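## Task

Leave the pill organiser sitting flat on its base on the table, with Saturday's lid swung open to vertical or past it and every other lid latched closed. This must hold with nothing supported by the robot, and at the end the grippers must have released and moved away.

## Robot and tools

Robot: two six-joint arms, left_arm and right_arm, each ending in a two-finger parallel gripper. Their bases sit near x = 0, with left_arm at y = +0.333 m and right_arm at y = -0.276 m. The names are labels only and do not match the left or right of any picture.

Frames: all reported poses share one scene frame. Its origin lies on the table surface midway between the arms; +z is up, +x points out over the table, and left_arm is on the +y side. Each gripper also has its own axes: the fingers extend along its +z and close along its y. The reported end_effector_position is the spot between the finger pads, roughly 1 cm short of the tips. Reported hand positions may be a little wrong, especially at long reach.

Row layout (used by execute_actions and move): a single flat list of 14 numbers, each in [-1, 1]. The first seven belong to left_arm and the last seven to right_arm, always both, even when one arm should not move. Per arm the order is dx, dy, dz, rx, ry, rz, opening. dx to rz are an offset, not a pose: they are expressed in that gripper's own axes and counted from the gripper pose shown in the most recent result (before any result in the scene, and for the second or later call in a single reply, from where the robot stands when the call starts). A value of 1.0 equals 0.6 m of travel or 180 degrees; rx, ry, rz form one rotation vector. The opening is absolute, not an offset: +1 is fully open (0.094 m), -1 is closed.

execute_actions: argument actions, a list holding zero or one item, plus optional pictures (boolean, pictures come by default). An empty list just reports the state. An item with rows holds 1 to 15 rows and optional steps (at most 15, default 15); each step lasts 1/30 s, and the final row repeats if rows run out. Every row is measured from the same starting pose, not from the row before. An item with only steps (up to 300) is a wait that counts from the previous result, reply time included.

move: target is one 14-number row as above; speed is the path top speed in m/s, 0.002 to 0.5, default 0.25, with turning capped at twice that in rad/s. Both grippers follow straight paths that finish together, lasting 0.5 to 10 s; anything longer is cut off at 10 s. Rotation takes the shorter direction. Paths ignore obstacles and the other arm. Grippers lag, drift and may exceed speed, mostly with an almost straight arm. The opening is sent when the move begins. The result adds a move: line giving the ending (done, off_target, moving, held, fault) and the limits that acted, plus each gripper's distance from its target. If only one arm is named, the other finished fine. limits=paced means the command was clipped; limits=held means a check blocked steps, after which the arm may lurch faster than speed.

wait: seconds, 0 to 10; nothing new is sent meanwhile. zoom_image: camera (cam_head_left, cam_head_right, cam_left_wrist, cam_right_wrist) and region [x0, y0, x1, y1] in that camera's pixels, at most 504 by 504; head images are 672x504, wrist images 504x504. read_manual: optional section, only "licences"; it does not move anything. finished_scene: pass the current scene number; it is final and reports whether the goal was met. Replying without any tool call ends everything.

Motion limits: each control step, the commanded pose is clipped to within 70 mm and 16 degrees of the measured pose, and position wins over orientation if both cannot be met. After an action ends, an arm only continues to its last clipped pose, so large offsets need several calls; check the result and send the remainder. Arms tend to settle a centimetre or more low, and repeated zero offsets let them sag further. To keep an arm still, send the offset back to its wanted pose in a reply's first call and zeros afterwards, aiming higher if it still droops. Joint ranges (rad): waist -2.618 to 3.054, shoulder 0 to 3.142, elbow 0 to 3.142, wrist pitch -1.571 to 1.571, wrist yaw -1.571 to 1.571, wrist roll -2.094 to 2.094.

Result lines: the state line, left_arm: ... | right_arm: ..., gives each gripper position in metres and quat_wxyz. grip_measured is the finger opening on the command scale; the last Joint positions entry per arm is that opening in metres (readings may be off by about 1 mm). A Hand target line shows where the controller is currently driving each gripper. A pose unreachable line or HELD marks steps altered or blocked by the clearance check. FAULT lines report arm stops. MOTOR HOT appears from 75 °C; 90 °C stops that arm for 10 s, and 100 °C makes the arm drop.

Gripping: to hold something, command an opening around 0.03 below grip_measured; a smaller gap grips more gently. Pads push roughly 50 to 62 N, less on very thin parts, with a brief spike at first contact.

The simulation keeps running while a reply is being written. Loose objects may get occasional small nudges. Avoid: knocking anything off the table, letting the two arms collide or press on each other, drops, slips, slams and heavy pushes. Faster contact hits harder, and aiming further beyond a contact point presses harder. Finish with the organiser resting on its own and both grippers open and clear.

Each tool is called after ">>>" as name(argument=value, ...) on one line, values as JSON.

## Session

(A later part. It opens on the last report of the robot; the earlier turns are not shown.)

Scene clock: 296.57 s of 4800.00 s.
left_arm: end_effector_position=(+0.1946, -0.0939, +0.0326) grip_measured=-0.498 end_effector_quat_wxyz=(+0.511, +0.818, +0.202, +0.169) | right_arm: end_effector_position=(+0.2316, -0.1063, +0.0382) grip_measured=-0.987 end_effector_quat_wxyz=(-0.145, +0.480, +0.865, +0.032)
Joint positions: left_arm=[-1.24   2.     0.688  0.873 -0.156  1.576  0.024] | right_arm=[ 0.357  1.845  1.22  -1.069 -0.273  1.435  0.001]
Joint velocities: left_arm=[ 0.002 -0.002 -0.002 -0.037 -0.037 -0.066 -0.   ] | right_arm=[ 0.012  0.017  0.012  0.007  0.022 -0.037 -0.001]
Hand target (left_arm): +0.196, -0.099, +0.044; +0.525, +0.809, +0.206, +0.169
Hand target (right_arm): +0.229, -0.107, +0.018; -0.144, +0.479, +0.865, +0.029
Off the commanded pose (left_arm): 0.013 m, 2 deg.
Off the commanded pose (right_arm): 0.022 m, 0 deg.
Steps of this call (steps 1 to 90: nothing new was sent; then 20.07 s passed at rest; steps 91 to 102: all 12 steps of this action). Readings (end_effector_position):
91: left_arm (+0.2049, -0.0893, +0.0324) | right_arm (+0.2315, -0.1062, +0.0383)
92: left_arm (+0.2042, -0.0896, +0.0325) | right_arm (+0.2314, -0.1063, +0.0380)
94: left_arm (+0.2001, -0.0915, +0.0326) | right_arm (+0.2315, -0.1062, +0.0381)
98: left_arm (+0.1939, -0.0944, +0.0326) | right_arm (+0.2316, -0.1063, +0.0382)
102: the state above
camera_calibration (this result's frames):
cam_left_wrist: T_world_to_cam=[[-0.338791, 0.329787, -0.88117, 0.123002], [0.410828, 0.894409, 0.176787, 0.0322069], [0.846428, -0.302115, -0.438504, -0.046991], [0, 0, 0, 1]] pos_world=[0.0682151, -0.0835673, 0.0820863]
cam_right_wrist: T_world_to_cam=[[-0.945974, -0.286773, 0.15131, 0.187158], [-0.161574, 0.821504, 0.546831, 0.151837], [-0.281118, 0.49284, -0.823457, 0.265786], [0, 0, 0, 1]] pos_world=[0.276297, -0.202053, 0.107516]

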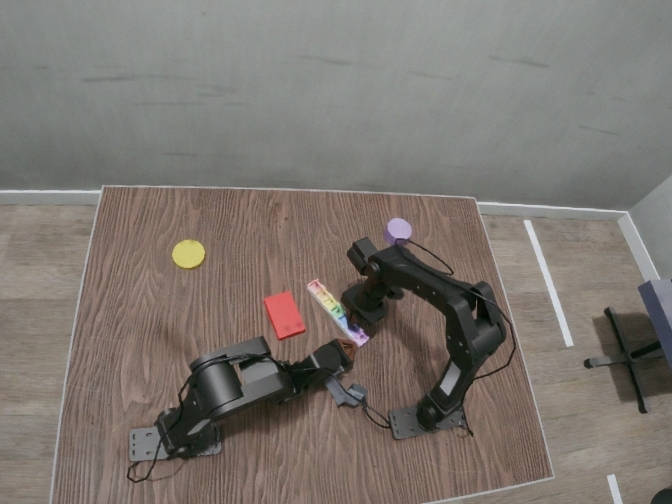

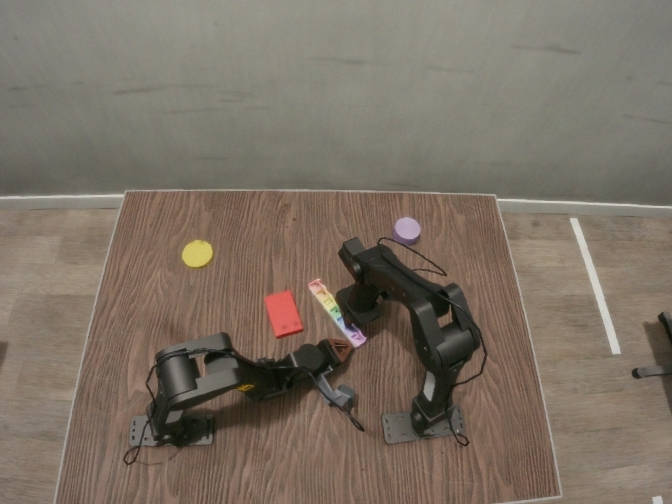

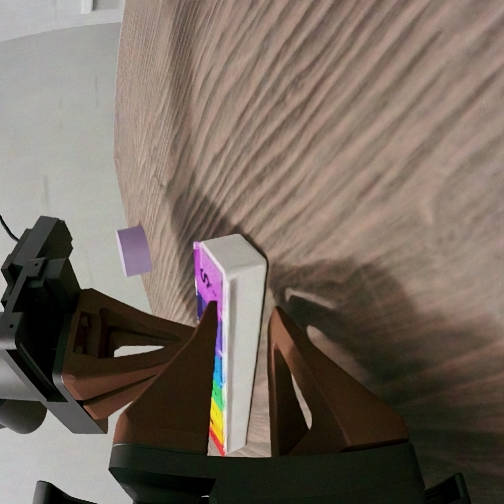

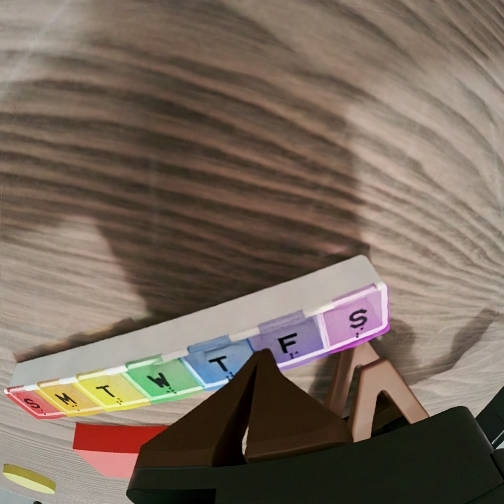

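>>> execute_actions(actions=[{"rows":[[0,0.025,0.01,-0.01,0,0,-0.5,-0.01,0,0.036,0,0,0,-1],[0,0.027,0.018,-0.01,0,0,-0.5,-0.01,0,0.036,0,0,0,-1],[0,0.028,0.025,-0.01,0,0,-0.5,-0.01,0,0.036,0,0,0,-1]],"steps":14}])

>>> zoom_image(camera="cam_right_wrist", region=[280, 290, 420, 410])

>>> zoom_image(camera="cam_left_wrist", region=[170, 220, 330, 380])

Scene clock: 304.73 s of 4800.00 s.
left_arm: end_effector_position=(+0.1991, -0.1036, +0.0342) grip_measured=-0.498 end_effector_quat_wxyz=(+0.513, +0.817, +0.197, +0.174) | right_arm: end_effector_position=(+0.2315, -0.1062, +0.0382) grip_measured=-0.987 end_effector_quat_wxyz=(-0.145, +0.480, +0.865, +0.032)
Joint positions: left_arm=[-1.24   2.023  0.731  0.861 -0.158  1.59   0.024] | right_arm=[ 0.357  1.845  1.22  -1.069 -0.273  1.435  0.001]
Joint velocities: left_arm=[ 0.002 -0.002 -0.027 -0.081  0.051  0.007  0.001] | right_arm=[-0.012  0.002 -0.027  0.037  0.007 -0.11  -0.   ]
Hand target (left_arm): +0.204, -0.112, +0.041; +0.524, +0.810, +0.198, +0.172
Hand target (right_arm): +0.229, -0.107, +0.017; -0.146, +0.480, +0.865, +0.030
Off the commanded pose (left_arm): 0.012 m, 2 deg.
Off the commanded pose (right_arm): 0.022 m, 0 deg.
Steps of this call (steps 1 to 90: nothing new was sent; then 4.70 s passed at rest; steps 91 to 104: all 14 steps of this action). Readings (end_effector_position):
91: left_arm (+0.1951, -0.0936, +0.0325) | right_arm (+0.2315, -0.1062, +0.0382)
92: left_arm (+0.1953, -0.0940, +0.0326) | right_arm (+0.2315, -0.1062, +0.0382)
94: left_arm (+0.1969, -0.0979, +0.0331) | right_arm (+0.2315, -0.1062, +0.0382)
98: left_arm (+0.1992, -0.1037, +0.0354) | right_arm (+0.2315, -0.1062, +0.0382)
104: the state above
camera_calibration (this result's frames):
cam_left_wrist: T_world_to_cam=[[-0.325073, 0.330377, -0.886103, 0.12667], [0.411049, 0.893213, 0.182232, 0.0383324], [0.851684, -0.304993, -0.426161, -0.0547046], [0, 0, 0, 1]] pos_world=[0.0720117, -0.0927726, 0.0819446]
cam_right_wrist: T_world_to_cam=[[-0.945963, -0.286781, 0.151364, 0.187142], [-0.161448, 0.821324, 0.547139, 0.151713], [-0.281228, 0.493136, -0.823242, 0.265813], [0, 0, 0, 1]] pos_world=[0.276278, -0.202019, 0.107494]

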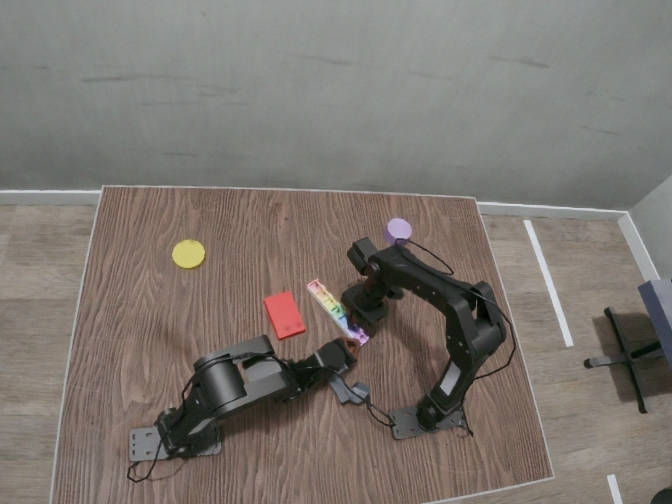

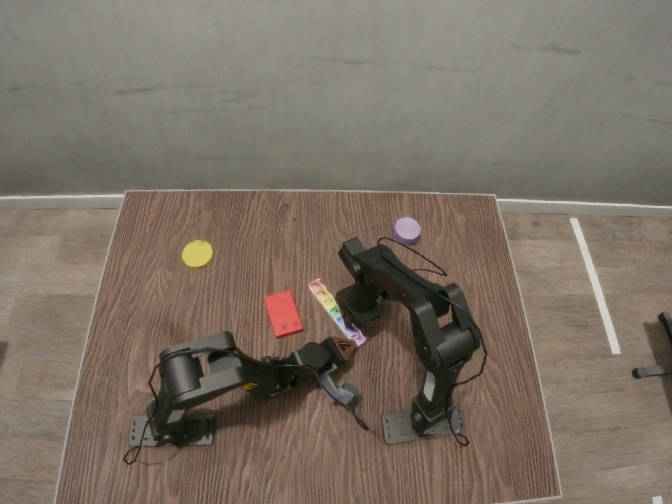

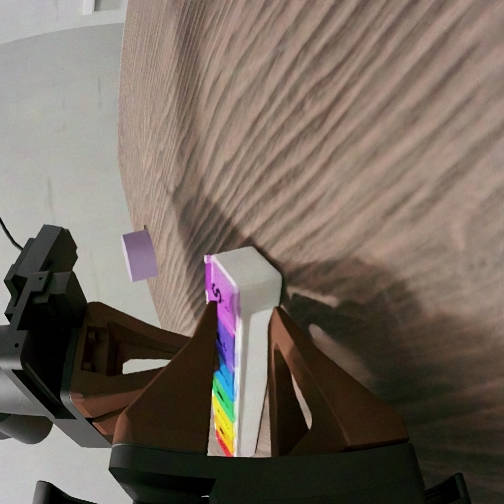

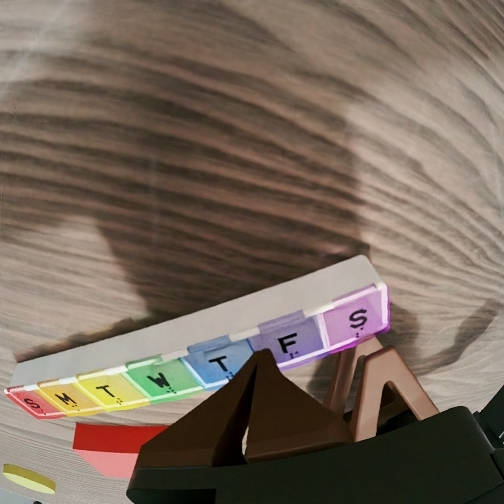

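Region (280, 290, 420, 410) of cam_right_wrist's 504x504 image, scaled by 3.600, with more detail than that image has; it fills the top 432 rows of this view, and the rest is white.

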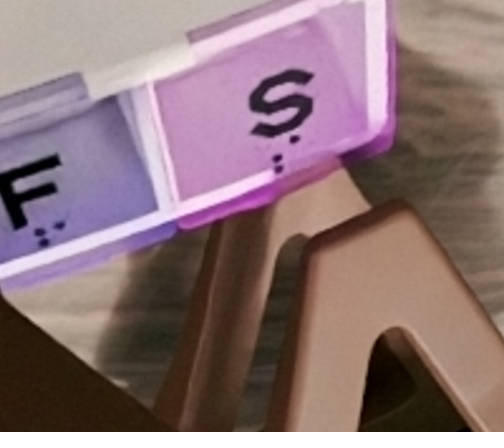

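Region (170, 220, 330, 380) of cam_left_wrist's 504x504 image, scaled by 3.150, with more detail than that image has.

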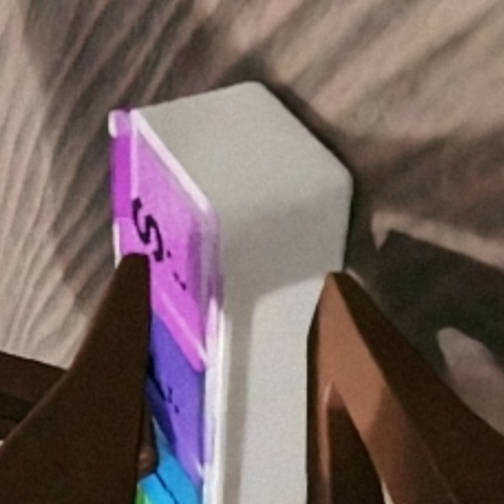

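>>> execute_actions(actions=[{"rows":[[0,0.025,0.01,-0.01,0,0,-0.5,-0.01,0,0.036,0,0,0,-1],[0,0.027,0.02,-0.01,0,0,-0.55,-0.01,0,0.036,0,0,0,-1],[0,0.028,0.028,-0.01,0,0,-0.6,-0.01,0,0.036,0,0,0,-1]],"steps":14}])

>>> zoom_image(camera="cam_right_wrist", region=[280, 290, 420, 410])

>>> zoom_image(camera="cam_left_wrist", region=[170, 220, 330, 380])

Scene clock: 311.60 s of 4800.00 s.
left_arm: end_effector_position=(+0.2027, -0.1122, +0.0323) grip_measured=-0.598 end_effector_quat_wxyz=(+0.511, +0.819, +0.191, +0.178) | right_arm: end_effector_position=(+0.2318, -0.1062, +0.0383) grip_measured=-0.987 end_effector_quat_wxyz=(-0.146, +0.481, +0.864, +0.033)
Joint positions: left_arm=[-1.24   2.049  0.773  0.842 -0.158  1.603  0.019] | right_arm=[ 0.355  1.845  1.22  -1.068 -0.275  1.435  0.001]
Joint velocities: left_arm=[ 0.007 -0.002 -0.002  0.007 -0.022  0.095 -0.   ] | right_arm=[-0.002 -0.017  0.012 -0.037 -0.051 -0.007  0.   ]
Hand target (left_arm): +0.209, -0.122, +0.042; +0.526, +0.809, +0.194, +0.177
Hand target (right_arm): +0.229, -0.107, +0.017; -0.146, +0.480, +0.865, +0.030
Off the commanded pose (left_arm): 0.017 m, 2 deg.
Off the commanded pose (right_arm): 0.023 m, 0 deg.
Steps of this call (steps 1 to 90: nothing new was sent; then 3.40 s passed at rest; steps 91 to 104: all 14 steps of this action). Readings (end_effector_position):
91: left_arm (+0.1990, -0.1034, +0.0339) | right_arm (+0.2315, -0.1062, +0.0382)
92: left_arm (+0.1993, -0.1040, +0.0339) | right_arm (+0.2315, -0.1062, +0.0382)
94: left_arm (+0.2013, -0.1088, +0.0344) | right_arm (+0.2315, -0.1062, +0.0382)
98: left_arm (+0.2027, -0.1123, +0.0330) | right_arm (+0.2318, -0.1062, +0.0382)
104: the state above
camera_calibration (this result's frames):
cam_left_wrist: T_world_to_cam=[[-0.315273, 0.340714, -0.88573, 0.128121], [0.414282, 0.889112, 0.194552, 0.0434431], [0.853799, -0.305605, -0.421465, -0.0618495], [0, 0, 0, 1]] pos_world=[0.0752024, -0.10118, 0.0789612]
cam_right_wrist: T_world_to_cam=[[-0.946438, -0.285434, 0.150939, 0.187673], [-0.159818, 0.820309, 0.549137, 0.151096], [-0.280559, 0.495601, -0.821989, 0.265989], [0, 0, 0, 1]] pos_world=[0.276394, -0.202202, 0.10734]

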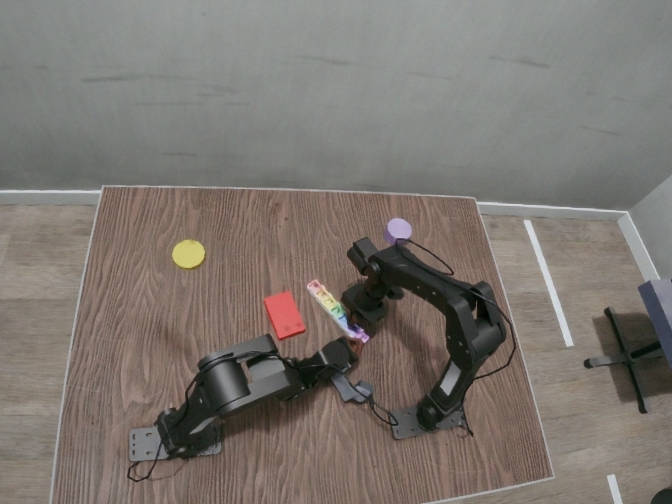

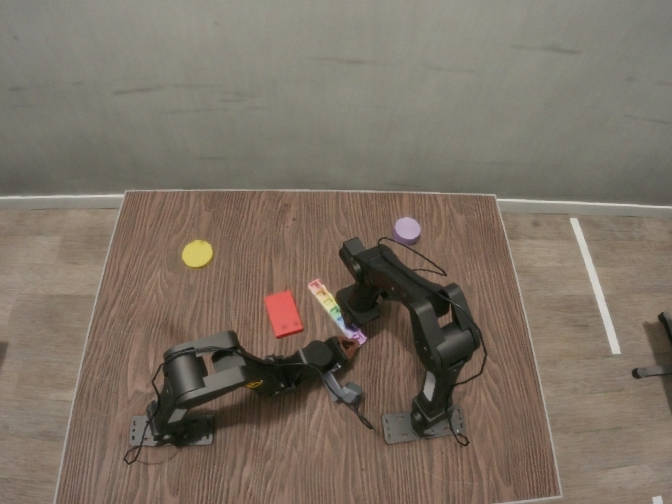

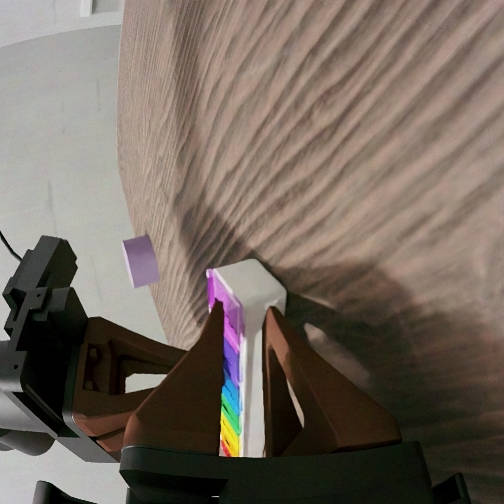

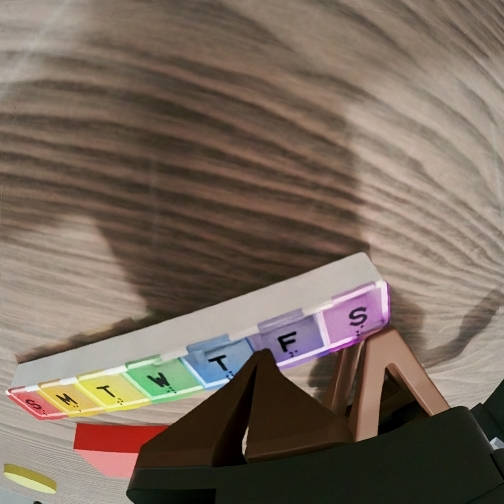

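Region (280, 290, 420, 410) of cam_right_wrist's 504x504 image, scaled by 3.600, with more detail than that image has; it fills the top 432 rows of this view, and the rest is white.

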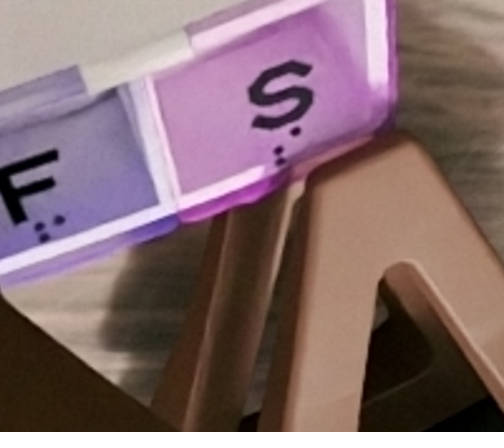

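Region (170, 220, 330, 380) of cam_left_wrist's 504x504 image, scaled by 3.150, with more detail than that image has.

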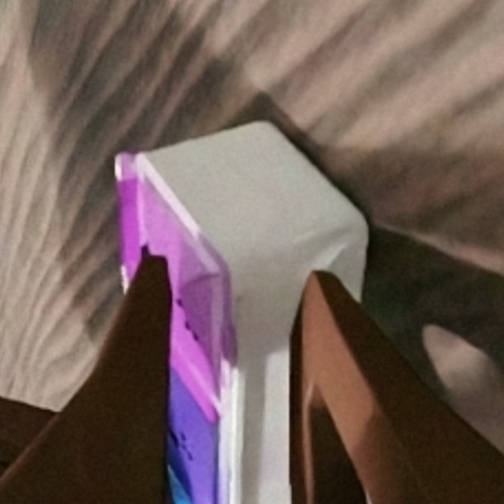

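>>> execute_actions(actions=[{"rows":[[0,0.025,0.018,-0.01,0,0,-0.66,-0.01,0,0.036,0,0,0,-1],[0,0.025,0.018,-0.01,0,0,-0.72,-0.01,0,0.036,0,0,0,-1],[0,0.025,0.018,-0.01,0,0,-0.78,-0.01,0,0.036,0,0,0,-1]],"steps":14}])

>>> zoom_image(camera="cam_right_wrist", region=[280, 290, 420, 410])

>>> zoom_image(camera="cam_left_wrist", region=[170, 220, 330, 380])

Scene clock: 318.57 s of 4800.00 s.
left_arm: end_effector_position=(+0.2037, -0.1142, +0.0325) grip_measured=-0.776 end_effector_quat_wxyz=(+0.509, +0.821, +0.188, +0.180) | right_arm: end_effector_position=(+0.2326, -0.1065, +0.0383) grip_measured=-0.987 end_effector_quat_wxyz=(-0.146, +0.482, +0.863, +0.034)
Joint positions: left_arm=[-1.24   2.052  0.785  0.831 -0.16   1.611  0.011] | right_arm=[ 0.353  1.845  1.22  -1.066 -0.276  1.435  0.001]
Joint velocities: left_arm=[ 0.012  0.027  0.007 -0.007 -0.022  0.037 -0.   ] | right_arm=[ 0.002 -0.007 -0.002 -0.051 -0.007  0.007 -0.   ]
Hand target (left_arm): +0.210, -0.126, +0.042; +0.524, +0.811, +0.188, +0.181
Hand target (right_arm): +0.229, -0.107, +0.017; -0.147, +0.481, +0.864, +0.032
Off the commanded pose (left_arm): 0.016 m, 2 deg.
Off the commanded pose (right_arm): 0.022 m, 0 deg.
Steps of this call (steps 1 to 90: nothing new was sent; then 3.50 s passed at rest; steps 91 to 104: all 14 steps of this action). Readings (end_effector_position):
91: left_arm (+0.2027, -0.1123, +0.0320) | right_arm (+0.2318, -0.1062, +0.0383)
92: left_arm (+0.2027, -0.1122, +0.0307) | right_arm (+0.2319, -0.1061, +0.0383)
94: left_arm (+0.2035, -0.1138, +0.0323) | right_arm (+0.2323, -0.1063, +0.0382)
98: left_arm (+0.2037, -0.1142, +0.0325) | right_arm (+0.2326, -0.1065, +0.0383)
104: the state above
camera_calibration (this result's frames):
cam_left_wrist: T_world_to_cam=[[-0.309851, 0.347019, -0.885195, 0.128918], [0.415132, 0.886961, 0.2024, 0.0440546], [0.85537, -0.304759, -0.418885, -0.0635424], [0, 0, 0, 1]] pos_world=[0.0760093, -0.103177, 0.0785841]
cam_right_wrist: T_world_to_cam=[[-0.947424, -0.28305, 0.149234, 0.188889], [-0.158203, 0.819747, 0.550443, 0.150973], [-0.278137, 0.497893, -0.821427, 0.266012], [0, 0, 0, 1]] pos_world=[0.27683, -0.20274, 0.107219]

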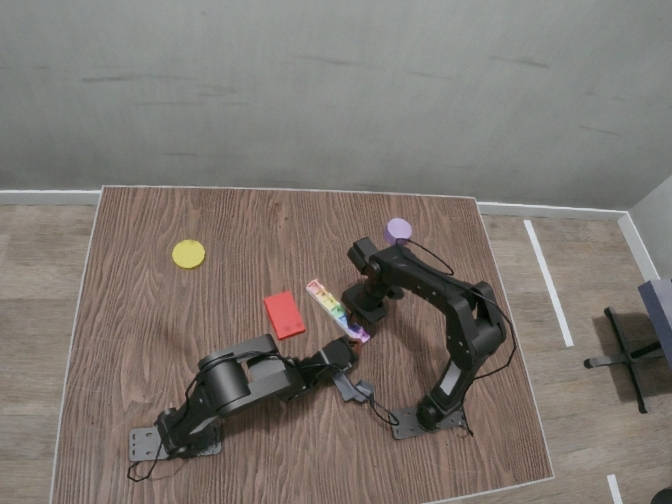

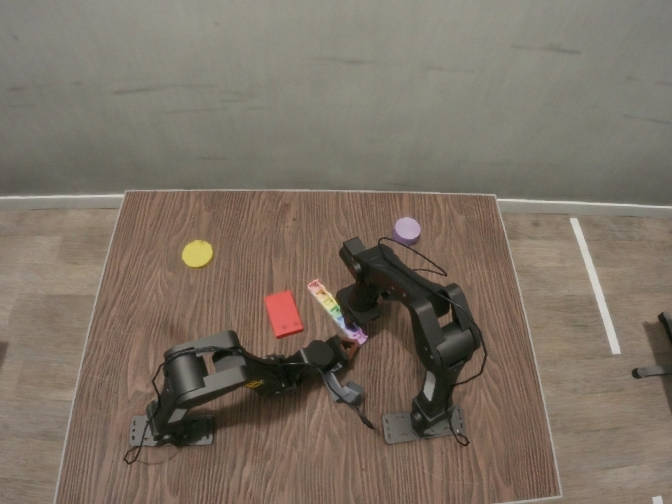

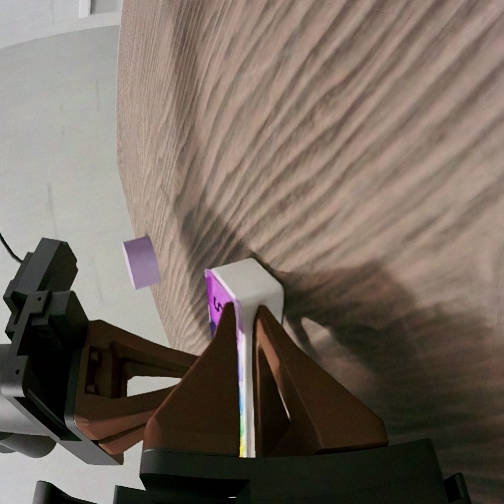

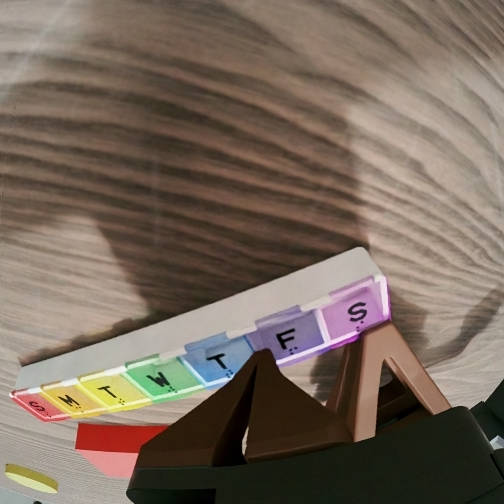

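Region (280, 290, 420, 410) of cam_right_wrist's 504x504 image, scaled by 3.600, with more detail than that image has; it fills the top 432 rows of this view, and the rest is white.

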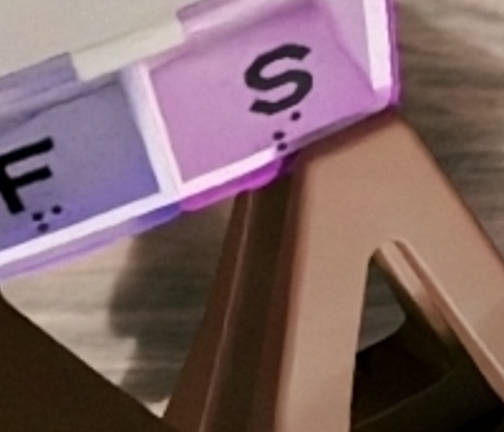

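Region (170, 220, 330, 380) of cam_left_wrist's 504x504 image, scaled by 3.150, with more detail than that image has.

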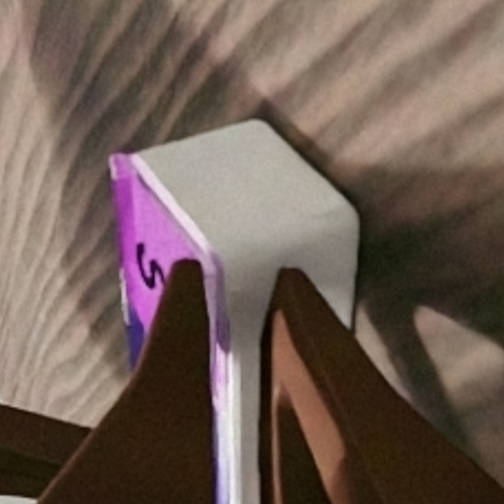

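>>> execute_actions(actions=[{"rows":[[0,0.02,0.01,-0.01,0,0,-0.82,-0.01,0,0.04,0,0,0,-1],[0,0.02,0.01,-0.01,0,0,-0.86,-0.01,0,0.04,0,0,0,-1],[0,0.02,0.01,-0.01,0,0,-0.9,-0.01,0,0.04,0,0,0,-1]],"steps":14}])

>>> zoom_image(camera="cam_left_wrist", region=[170, 220, 330, 380])

Scene clock: 322.17 s of 4800.00 s.
left_arm: end_effector_position=(+0.2040, -0.1148, +0.0341) grip_measured=-0.894 end_effector_quat_wxyz=(+0.511, +0.819, +0.187, +0.181) | right_arm: end_effector_position=(+0.2330, -0.1068, +0.0381) grip_measured=-0.987 end_effector_quat_wxyz=(-0.145, +0.483, +0.863, +0.037)
Joint positions: left_arm=[-1.24   2.052  0.785  0.838 -0.16   1.613  0.005] | right_arm=[ 0.35   1.841  1.215 -1.059 -0.279  1.435  0.001]
Joint velocities: left_arm=[ 0.007 -0.002  0.012 -0.051 -0.066 -0.022 -0.   ] | right_arm=[-0.027 -0.017 -0.012  0.037 -0.051  0.022 -0.   ]
Hand target (left_arm): +0.208, -0.123, +0.041; +0.522, +0.813, +0.185, +0.183
Hand target (right_arm): +0.229, -0.107, +0.015; -0.147, +0.482, +0.863, +0.033
Off the commanded pose (left_arm): 0.012 m, 1 deg.
Off the commanded pose (right_arm): 0.025 m, 0 deg.
Steps of this call (steps 1 to 90: nothing new was sent; then 0.13 s passed at rest; steps 91 to 104: all 14 steps of this action). Readings (end_effector_position):
91: left_arm (+0.2037, -0.1142, +0.0325) | right_arm (+0.2324, -0.1065, +0.0380)
92: left_arm (+0.2038, -0.1143, +0.0329) | right_arm (+0.2327, -0.1066, +0.0381)
94: left_arm (+0.2040, -0.1148, +0.0340) | right_arm (+0.2330, -0.1068, +0.0381)
98: left_arm (+0.2040, -0.1148, +0.0341) | right_arm (+0.2330, -0.1068, +0.0379)
104: the state above
camera_calibration (this result's frames):
cam_left_wrist: T_world_to_cam=[[-0.305639, 0.342615, -0.888369, 0.129342], [0.414759, 0.887751, 0.199681, 0.0444191], [0.857065, -0.307428, -0.413434, -0.0642067], [0, 0, 0, 1]] pos_world=[0.0761381, -0.103487, 0.0794886]
cam_right_wrist: T_world_to_cam=[[-0.948831, -0.280489, 0.145075, 0.189959], [-0.157252, 0.818073, 0.553199, 0.150962], [-0.273848, 0.502079, -0.82032, 0.265535], [0, 0, 0, 1]] pos_world=[0.276694, -0.203536, 0.106754]

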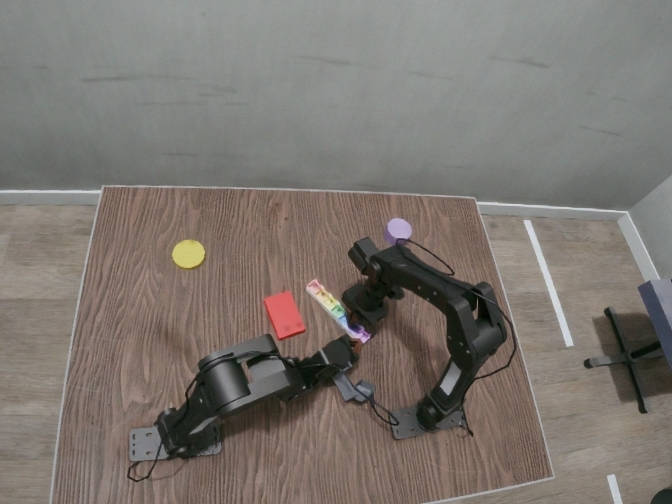

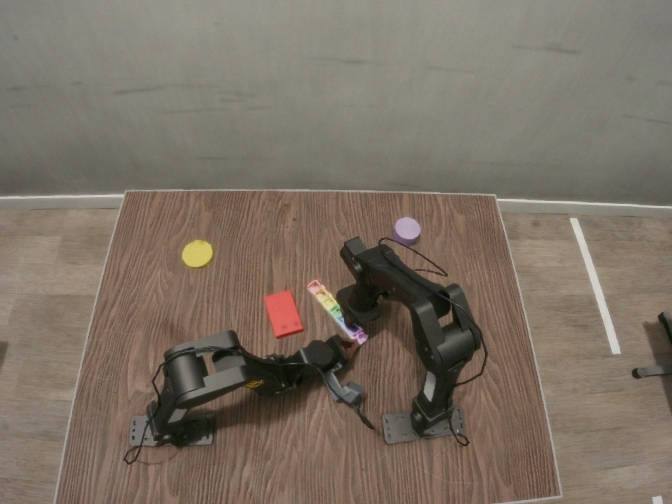

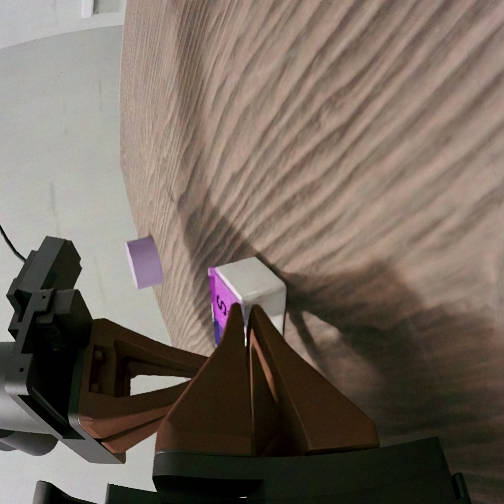

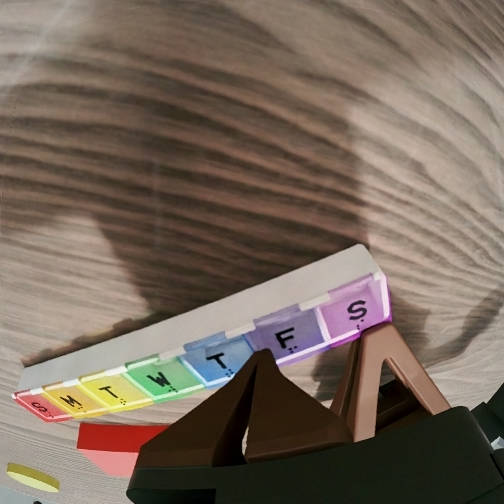

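Region (170, 220, 330, 380) of cam_left_wrist's 504x504 image, scaled by 3.150, with more detail than that image has.

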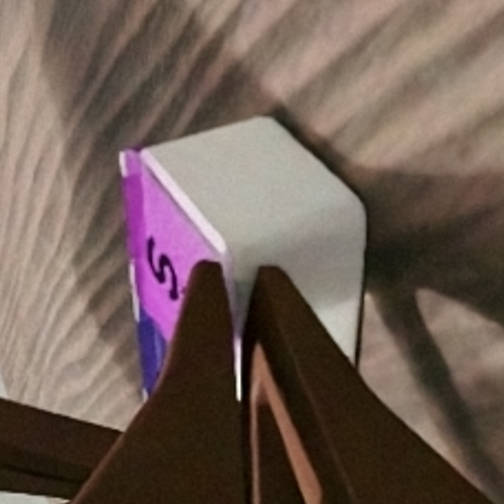

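Close fully.

>>> execute_actions(actions=[{"rows":[[0,0.015,0.01,0,0,0,-0.93,-0.01,0,0.04,0,0,0,-1],[0,0.015,0.01,0,0,0,-0.96,-0.01,0,0.04,0,0,0,-1],[0,0.015,0.01,0,0,0,-1,-0.01,0,0.04,0,0,0,-1]],"steps":14}])

>>> zoom_image(camera="cam_left_wrist", region=[170, 220, 330, 380])

Scene clock: 325.17 s of 4800.00 s.
left_arm: end_effector_position=(+0.2040, -0.1146, +0.0336) grip_measured=-0.948 end_effector_quat_wxyz=(+0.512, +0.817, +0.196, +0.176) | right_arm: end_effector_position=(+0.2333, -0.1069, +0.0382) grip_measured=-0.987 end_effector_quat_wxyz=(-0.146, +0.484, +0.862, +0.038)
Joint positions: left_arm=[-1.24   2.052  0.785  0.836 -0.16   1.593  0.002] | right_arm=[ 0.348  1.841  1.215 -1.059 -0.281  1.435  0.001]
Joint velocities: left_arm=[-0.002 -0.012 -0.002  0.037  0.037 -0.022 -0.   ] | right_arm=[-0.007  0.002 -0.007 -0.037  0.007 -0.007  0.001]
Hand target (left_arm): +0.208, -0.123, +0.040; +0.512, +0.818, +0.187, +0.181
Hand target (right_arm): +0.230, -0.107, +0.015; -0.146, +0.483, +0.863, +0.035
Off the commanded pose (left_arm): 0.011 m, 1 deg.
Off the commanded pose (right_arm): 0.025 m, 0 deg.
Steps of this call (steps 1 to 76: nothing new was sent; steps 77 to 90: all 14 steps of this action). Readings (end_effector_position):
77: left_arm (+0.2040, -0.1147, +0.0338) | right_arm (+0.2331, -0.1068, +0.0380)
78: left_arm (+0.2040, -0.1146, +0.0336) | right_arm (+0.2332, -0.1069, +0.0380)
80: left_arm (+0.2040, -0.1146, +0.0336) | right_arm (+0.2332, -0.1068, +0.0381)
84: left_arm (+0.2040, -0.1146, +0.0336) | right_arm (+0.2333, -0.1069, +0.0382)
90: the state above
camera_calibration (this result's frames):
cam_left_wrist: T_world_to_cam=[[-0.322882, 0.332748, -0.886017, 0.131195], [0.410138, 0.892883, 0.185865, 0.0463134], [0.852956, -0.303377, -0.424768, -0.0626171], [0, 0, 0, 1]] pos_world=[0.0767753, -0.104004, 0.0810354]
cam_right_wrist: T_world_to_cam=[[-0.94935, -0.278753, 0.145023, 0.190474], [-0.155145, 0.817178, 0.555113, 0.150346], [-0.273249, 0.504497, -0.819035, 0.265795], [0, 0, 0, 1]] pos_world=[0.27678, -0.203857, 0.106613]

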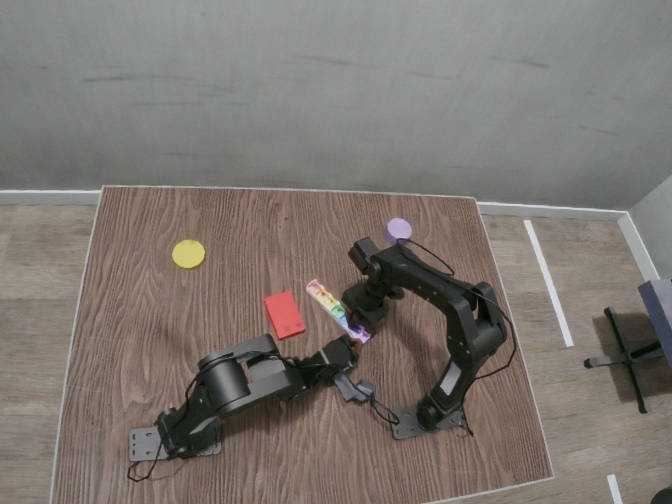

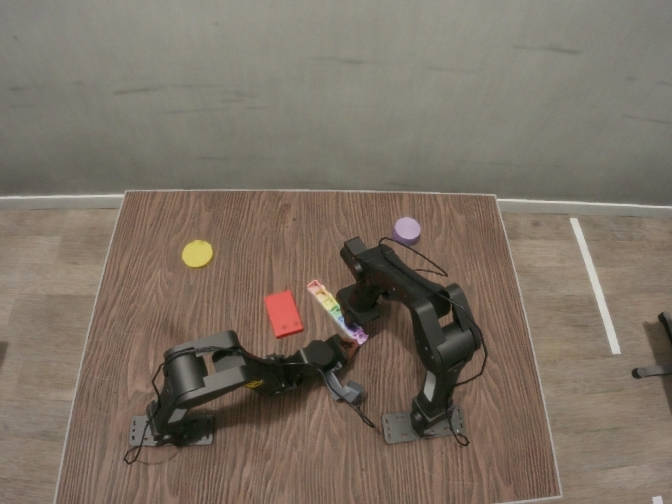

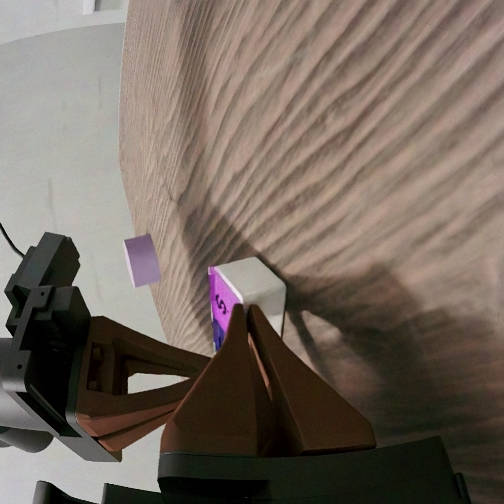

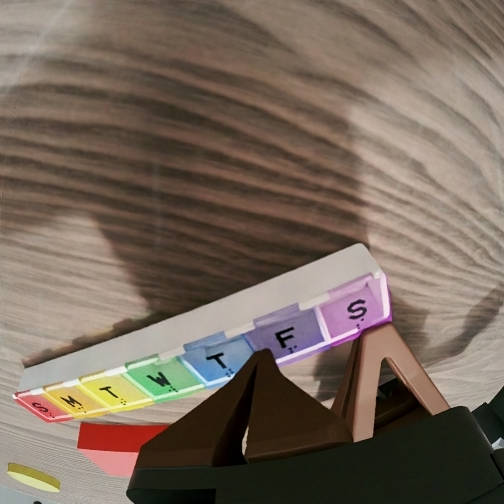

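Region (170, 220, 330, 380) of cam_left_wrist's 504x504 image, scaled by 3.150, with more detail than that image has.

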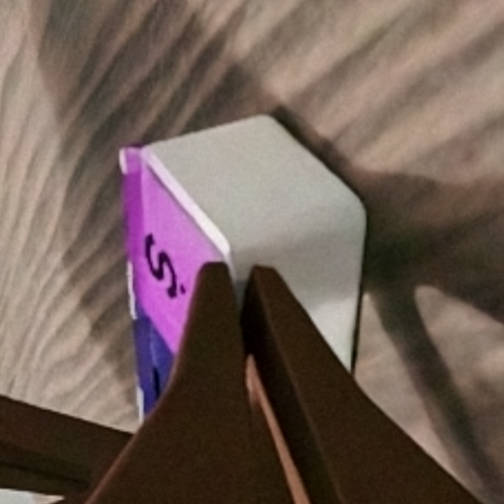

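>>> execute_actions(actions=[{"rows":[[0,0.08,-0.025,0,0,0,-1,-0.015,0,0.055,0,0,0,-1]],"steps":10}])

>>> zoom_image(camera="cam_right_wrist", region=[200, 230, 460, 450])

Scene clock: 328.67 s of 4800.00 s.
left_arm: end_effector_position=(+0.2056, -0.1186, +0.0750) grip_measured=-0.995 end_effector_quat_wxyz=(+0.514, +0.816, +0.196, +0.179) | right_arm: end_effector_position=(+0.2328, -0.1070, +0.0375) grip_measured=-0.987 end_effector_quat_wxyz=(-0.148, +0.486, +0.860, +0.046)
Joint positions: left_arm=[-1.242  1.92   0.828  0.665 -0.167  1.594  0.   ] | right_arm=[ 0.341  1.832  1.198 -1.043 -0.294  1.435  0.001]
Joint velocities: left_arm=[-0.022  0.002 -0.017 -0.3   -0.066 -0.037  0.   ] | right_arm=[ 0.002  0.002  0.002 -0.037 -0.066 -0.007  0.001]
Hand target (left_arm): +0.203, -0.123, +0.084; +0.513, +0.817, +0.196, +0.176
Hand target (right_arm): +0.229, -0.108, +0.007; -0.147, +0.483, +0.862, +0.036
Off the commanded pose (left_arm): 0.009 m, 0 deg.
Off the commanded pose (right_arm): 0.034 m, 1 deg.
Steps of this call (steps 1 to 90: nothing new was sent; then 0.17 s passed at rest; steps 91 to 100: all 10 steps of this action). Readings (end_effector_position):
91: left_arm (+0.2038, -0.1145, +0.0366) | right_arm (+0.2327, -0.1070, +0.0374)
92: left_arm (+0.2030, -0.1129, +0.0402) | right_arm (+0.2329, -0.1070, +0.0376)
94: left_arm (+0.2030, -0.1134, +0.0553) | right_arm (+0.2328, -0.1070, +0.0375)
98: left_arm (+0.2056, -0.1192, +0.0767) | right_arm (+0.2328, -0.1071, +0.0375)
100: the state above
camera_calibration (this result's frames):
cam_left_wrist: T_world_to_cam=[[-0.318944, 0.32929, -0.888731, 0.168701], [0.406443, 0.894624, 0.185611, 0.0424985], [0.8562, -0.302019, -0.419173, -0.0485662], [0, 0, 0, 1]] pos_world=[0.0781152, -0.10824, 0.121684]
cam_right_wrist: T_world_to_cam=[[-0.952075, -0.273056, 0.13782, 0.191669], [-0.150212, 0.809923, 0.566976, 0.148332], [-0.26644, 0.519101, -0.812123, 0.26488], [0, 0, 0, 1]] pos_world=[0.275339, -0.2053, 0.104599]

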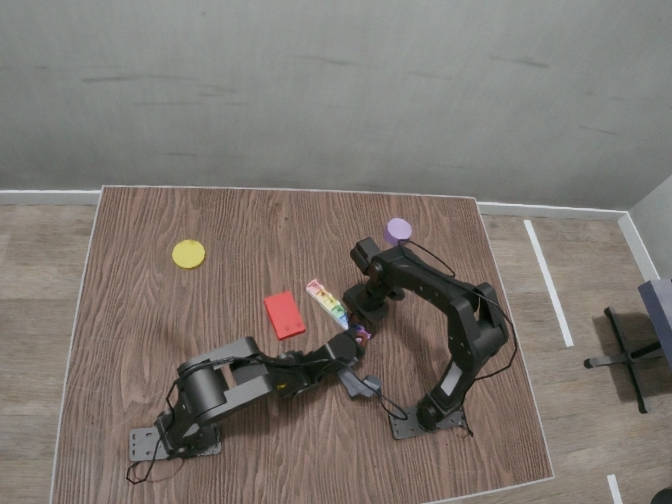

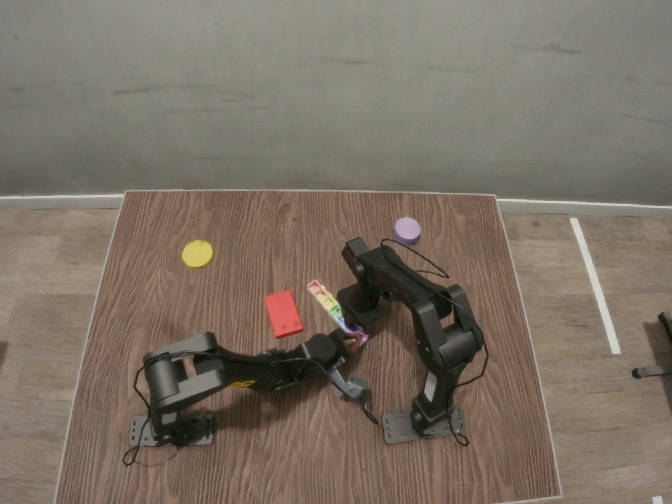

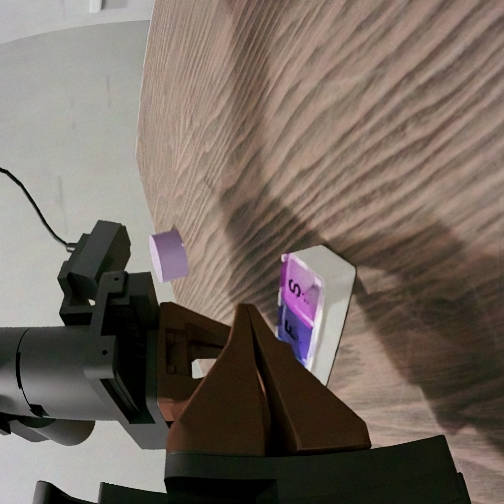

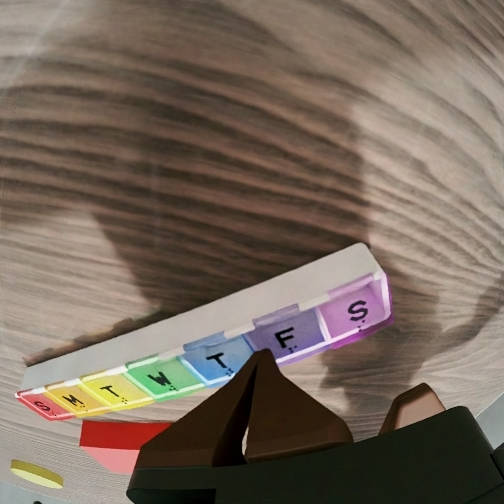

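Region (200, 230, 460, 450) of cam_right_wrist's 504x504 image, scaled by 1.938, with more detail than that image has; it fills the top 426 rows of this view, and the rest is white.

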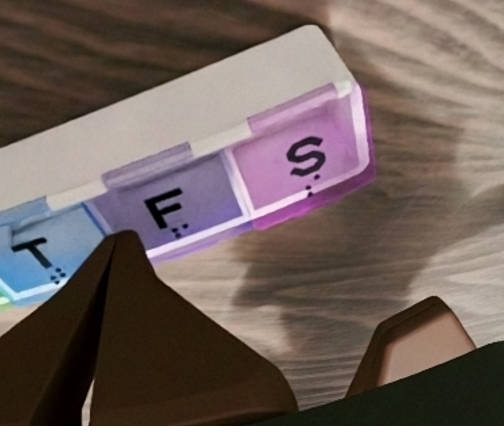

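>>> zoom_image(camera="cam_left_wrist", region=[260, 230, 380, 390])

>>> zoom_image(camera="cam_right_wrist", region=[300, 280, 410, 370])

Region (260, 230, 380, 390) of cam_left_wrist's 504x504 image, scaled by 3.150, with more detail than that image has; it fills the left 378 columns of this view, and the rest is white.

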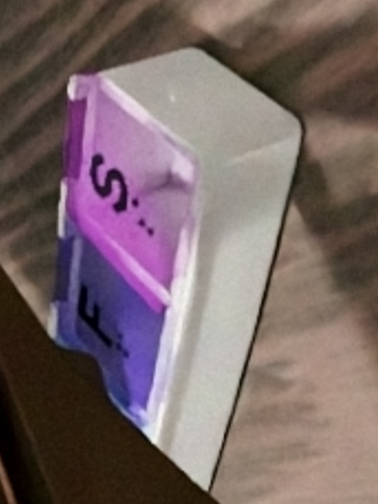

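Region (300, 280, 410, 370) of cam_right_wrist's 504x504 image, scaled by 4.582, with more detail than that image has; it fills the top 412 rows of this view, and the rest is white.

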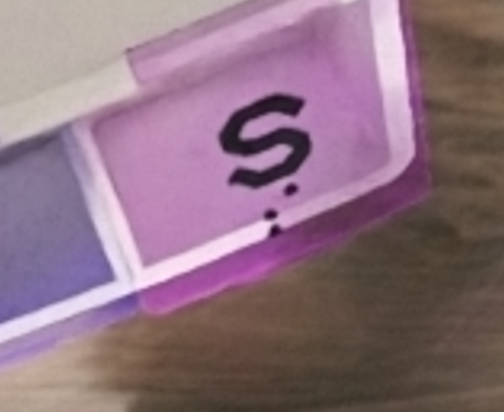

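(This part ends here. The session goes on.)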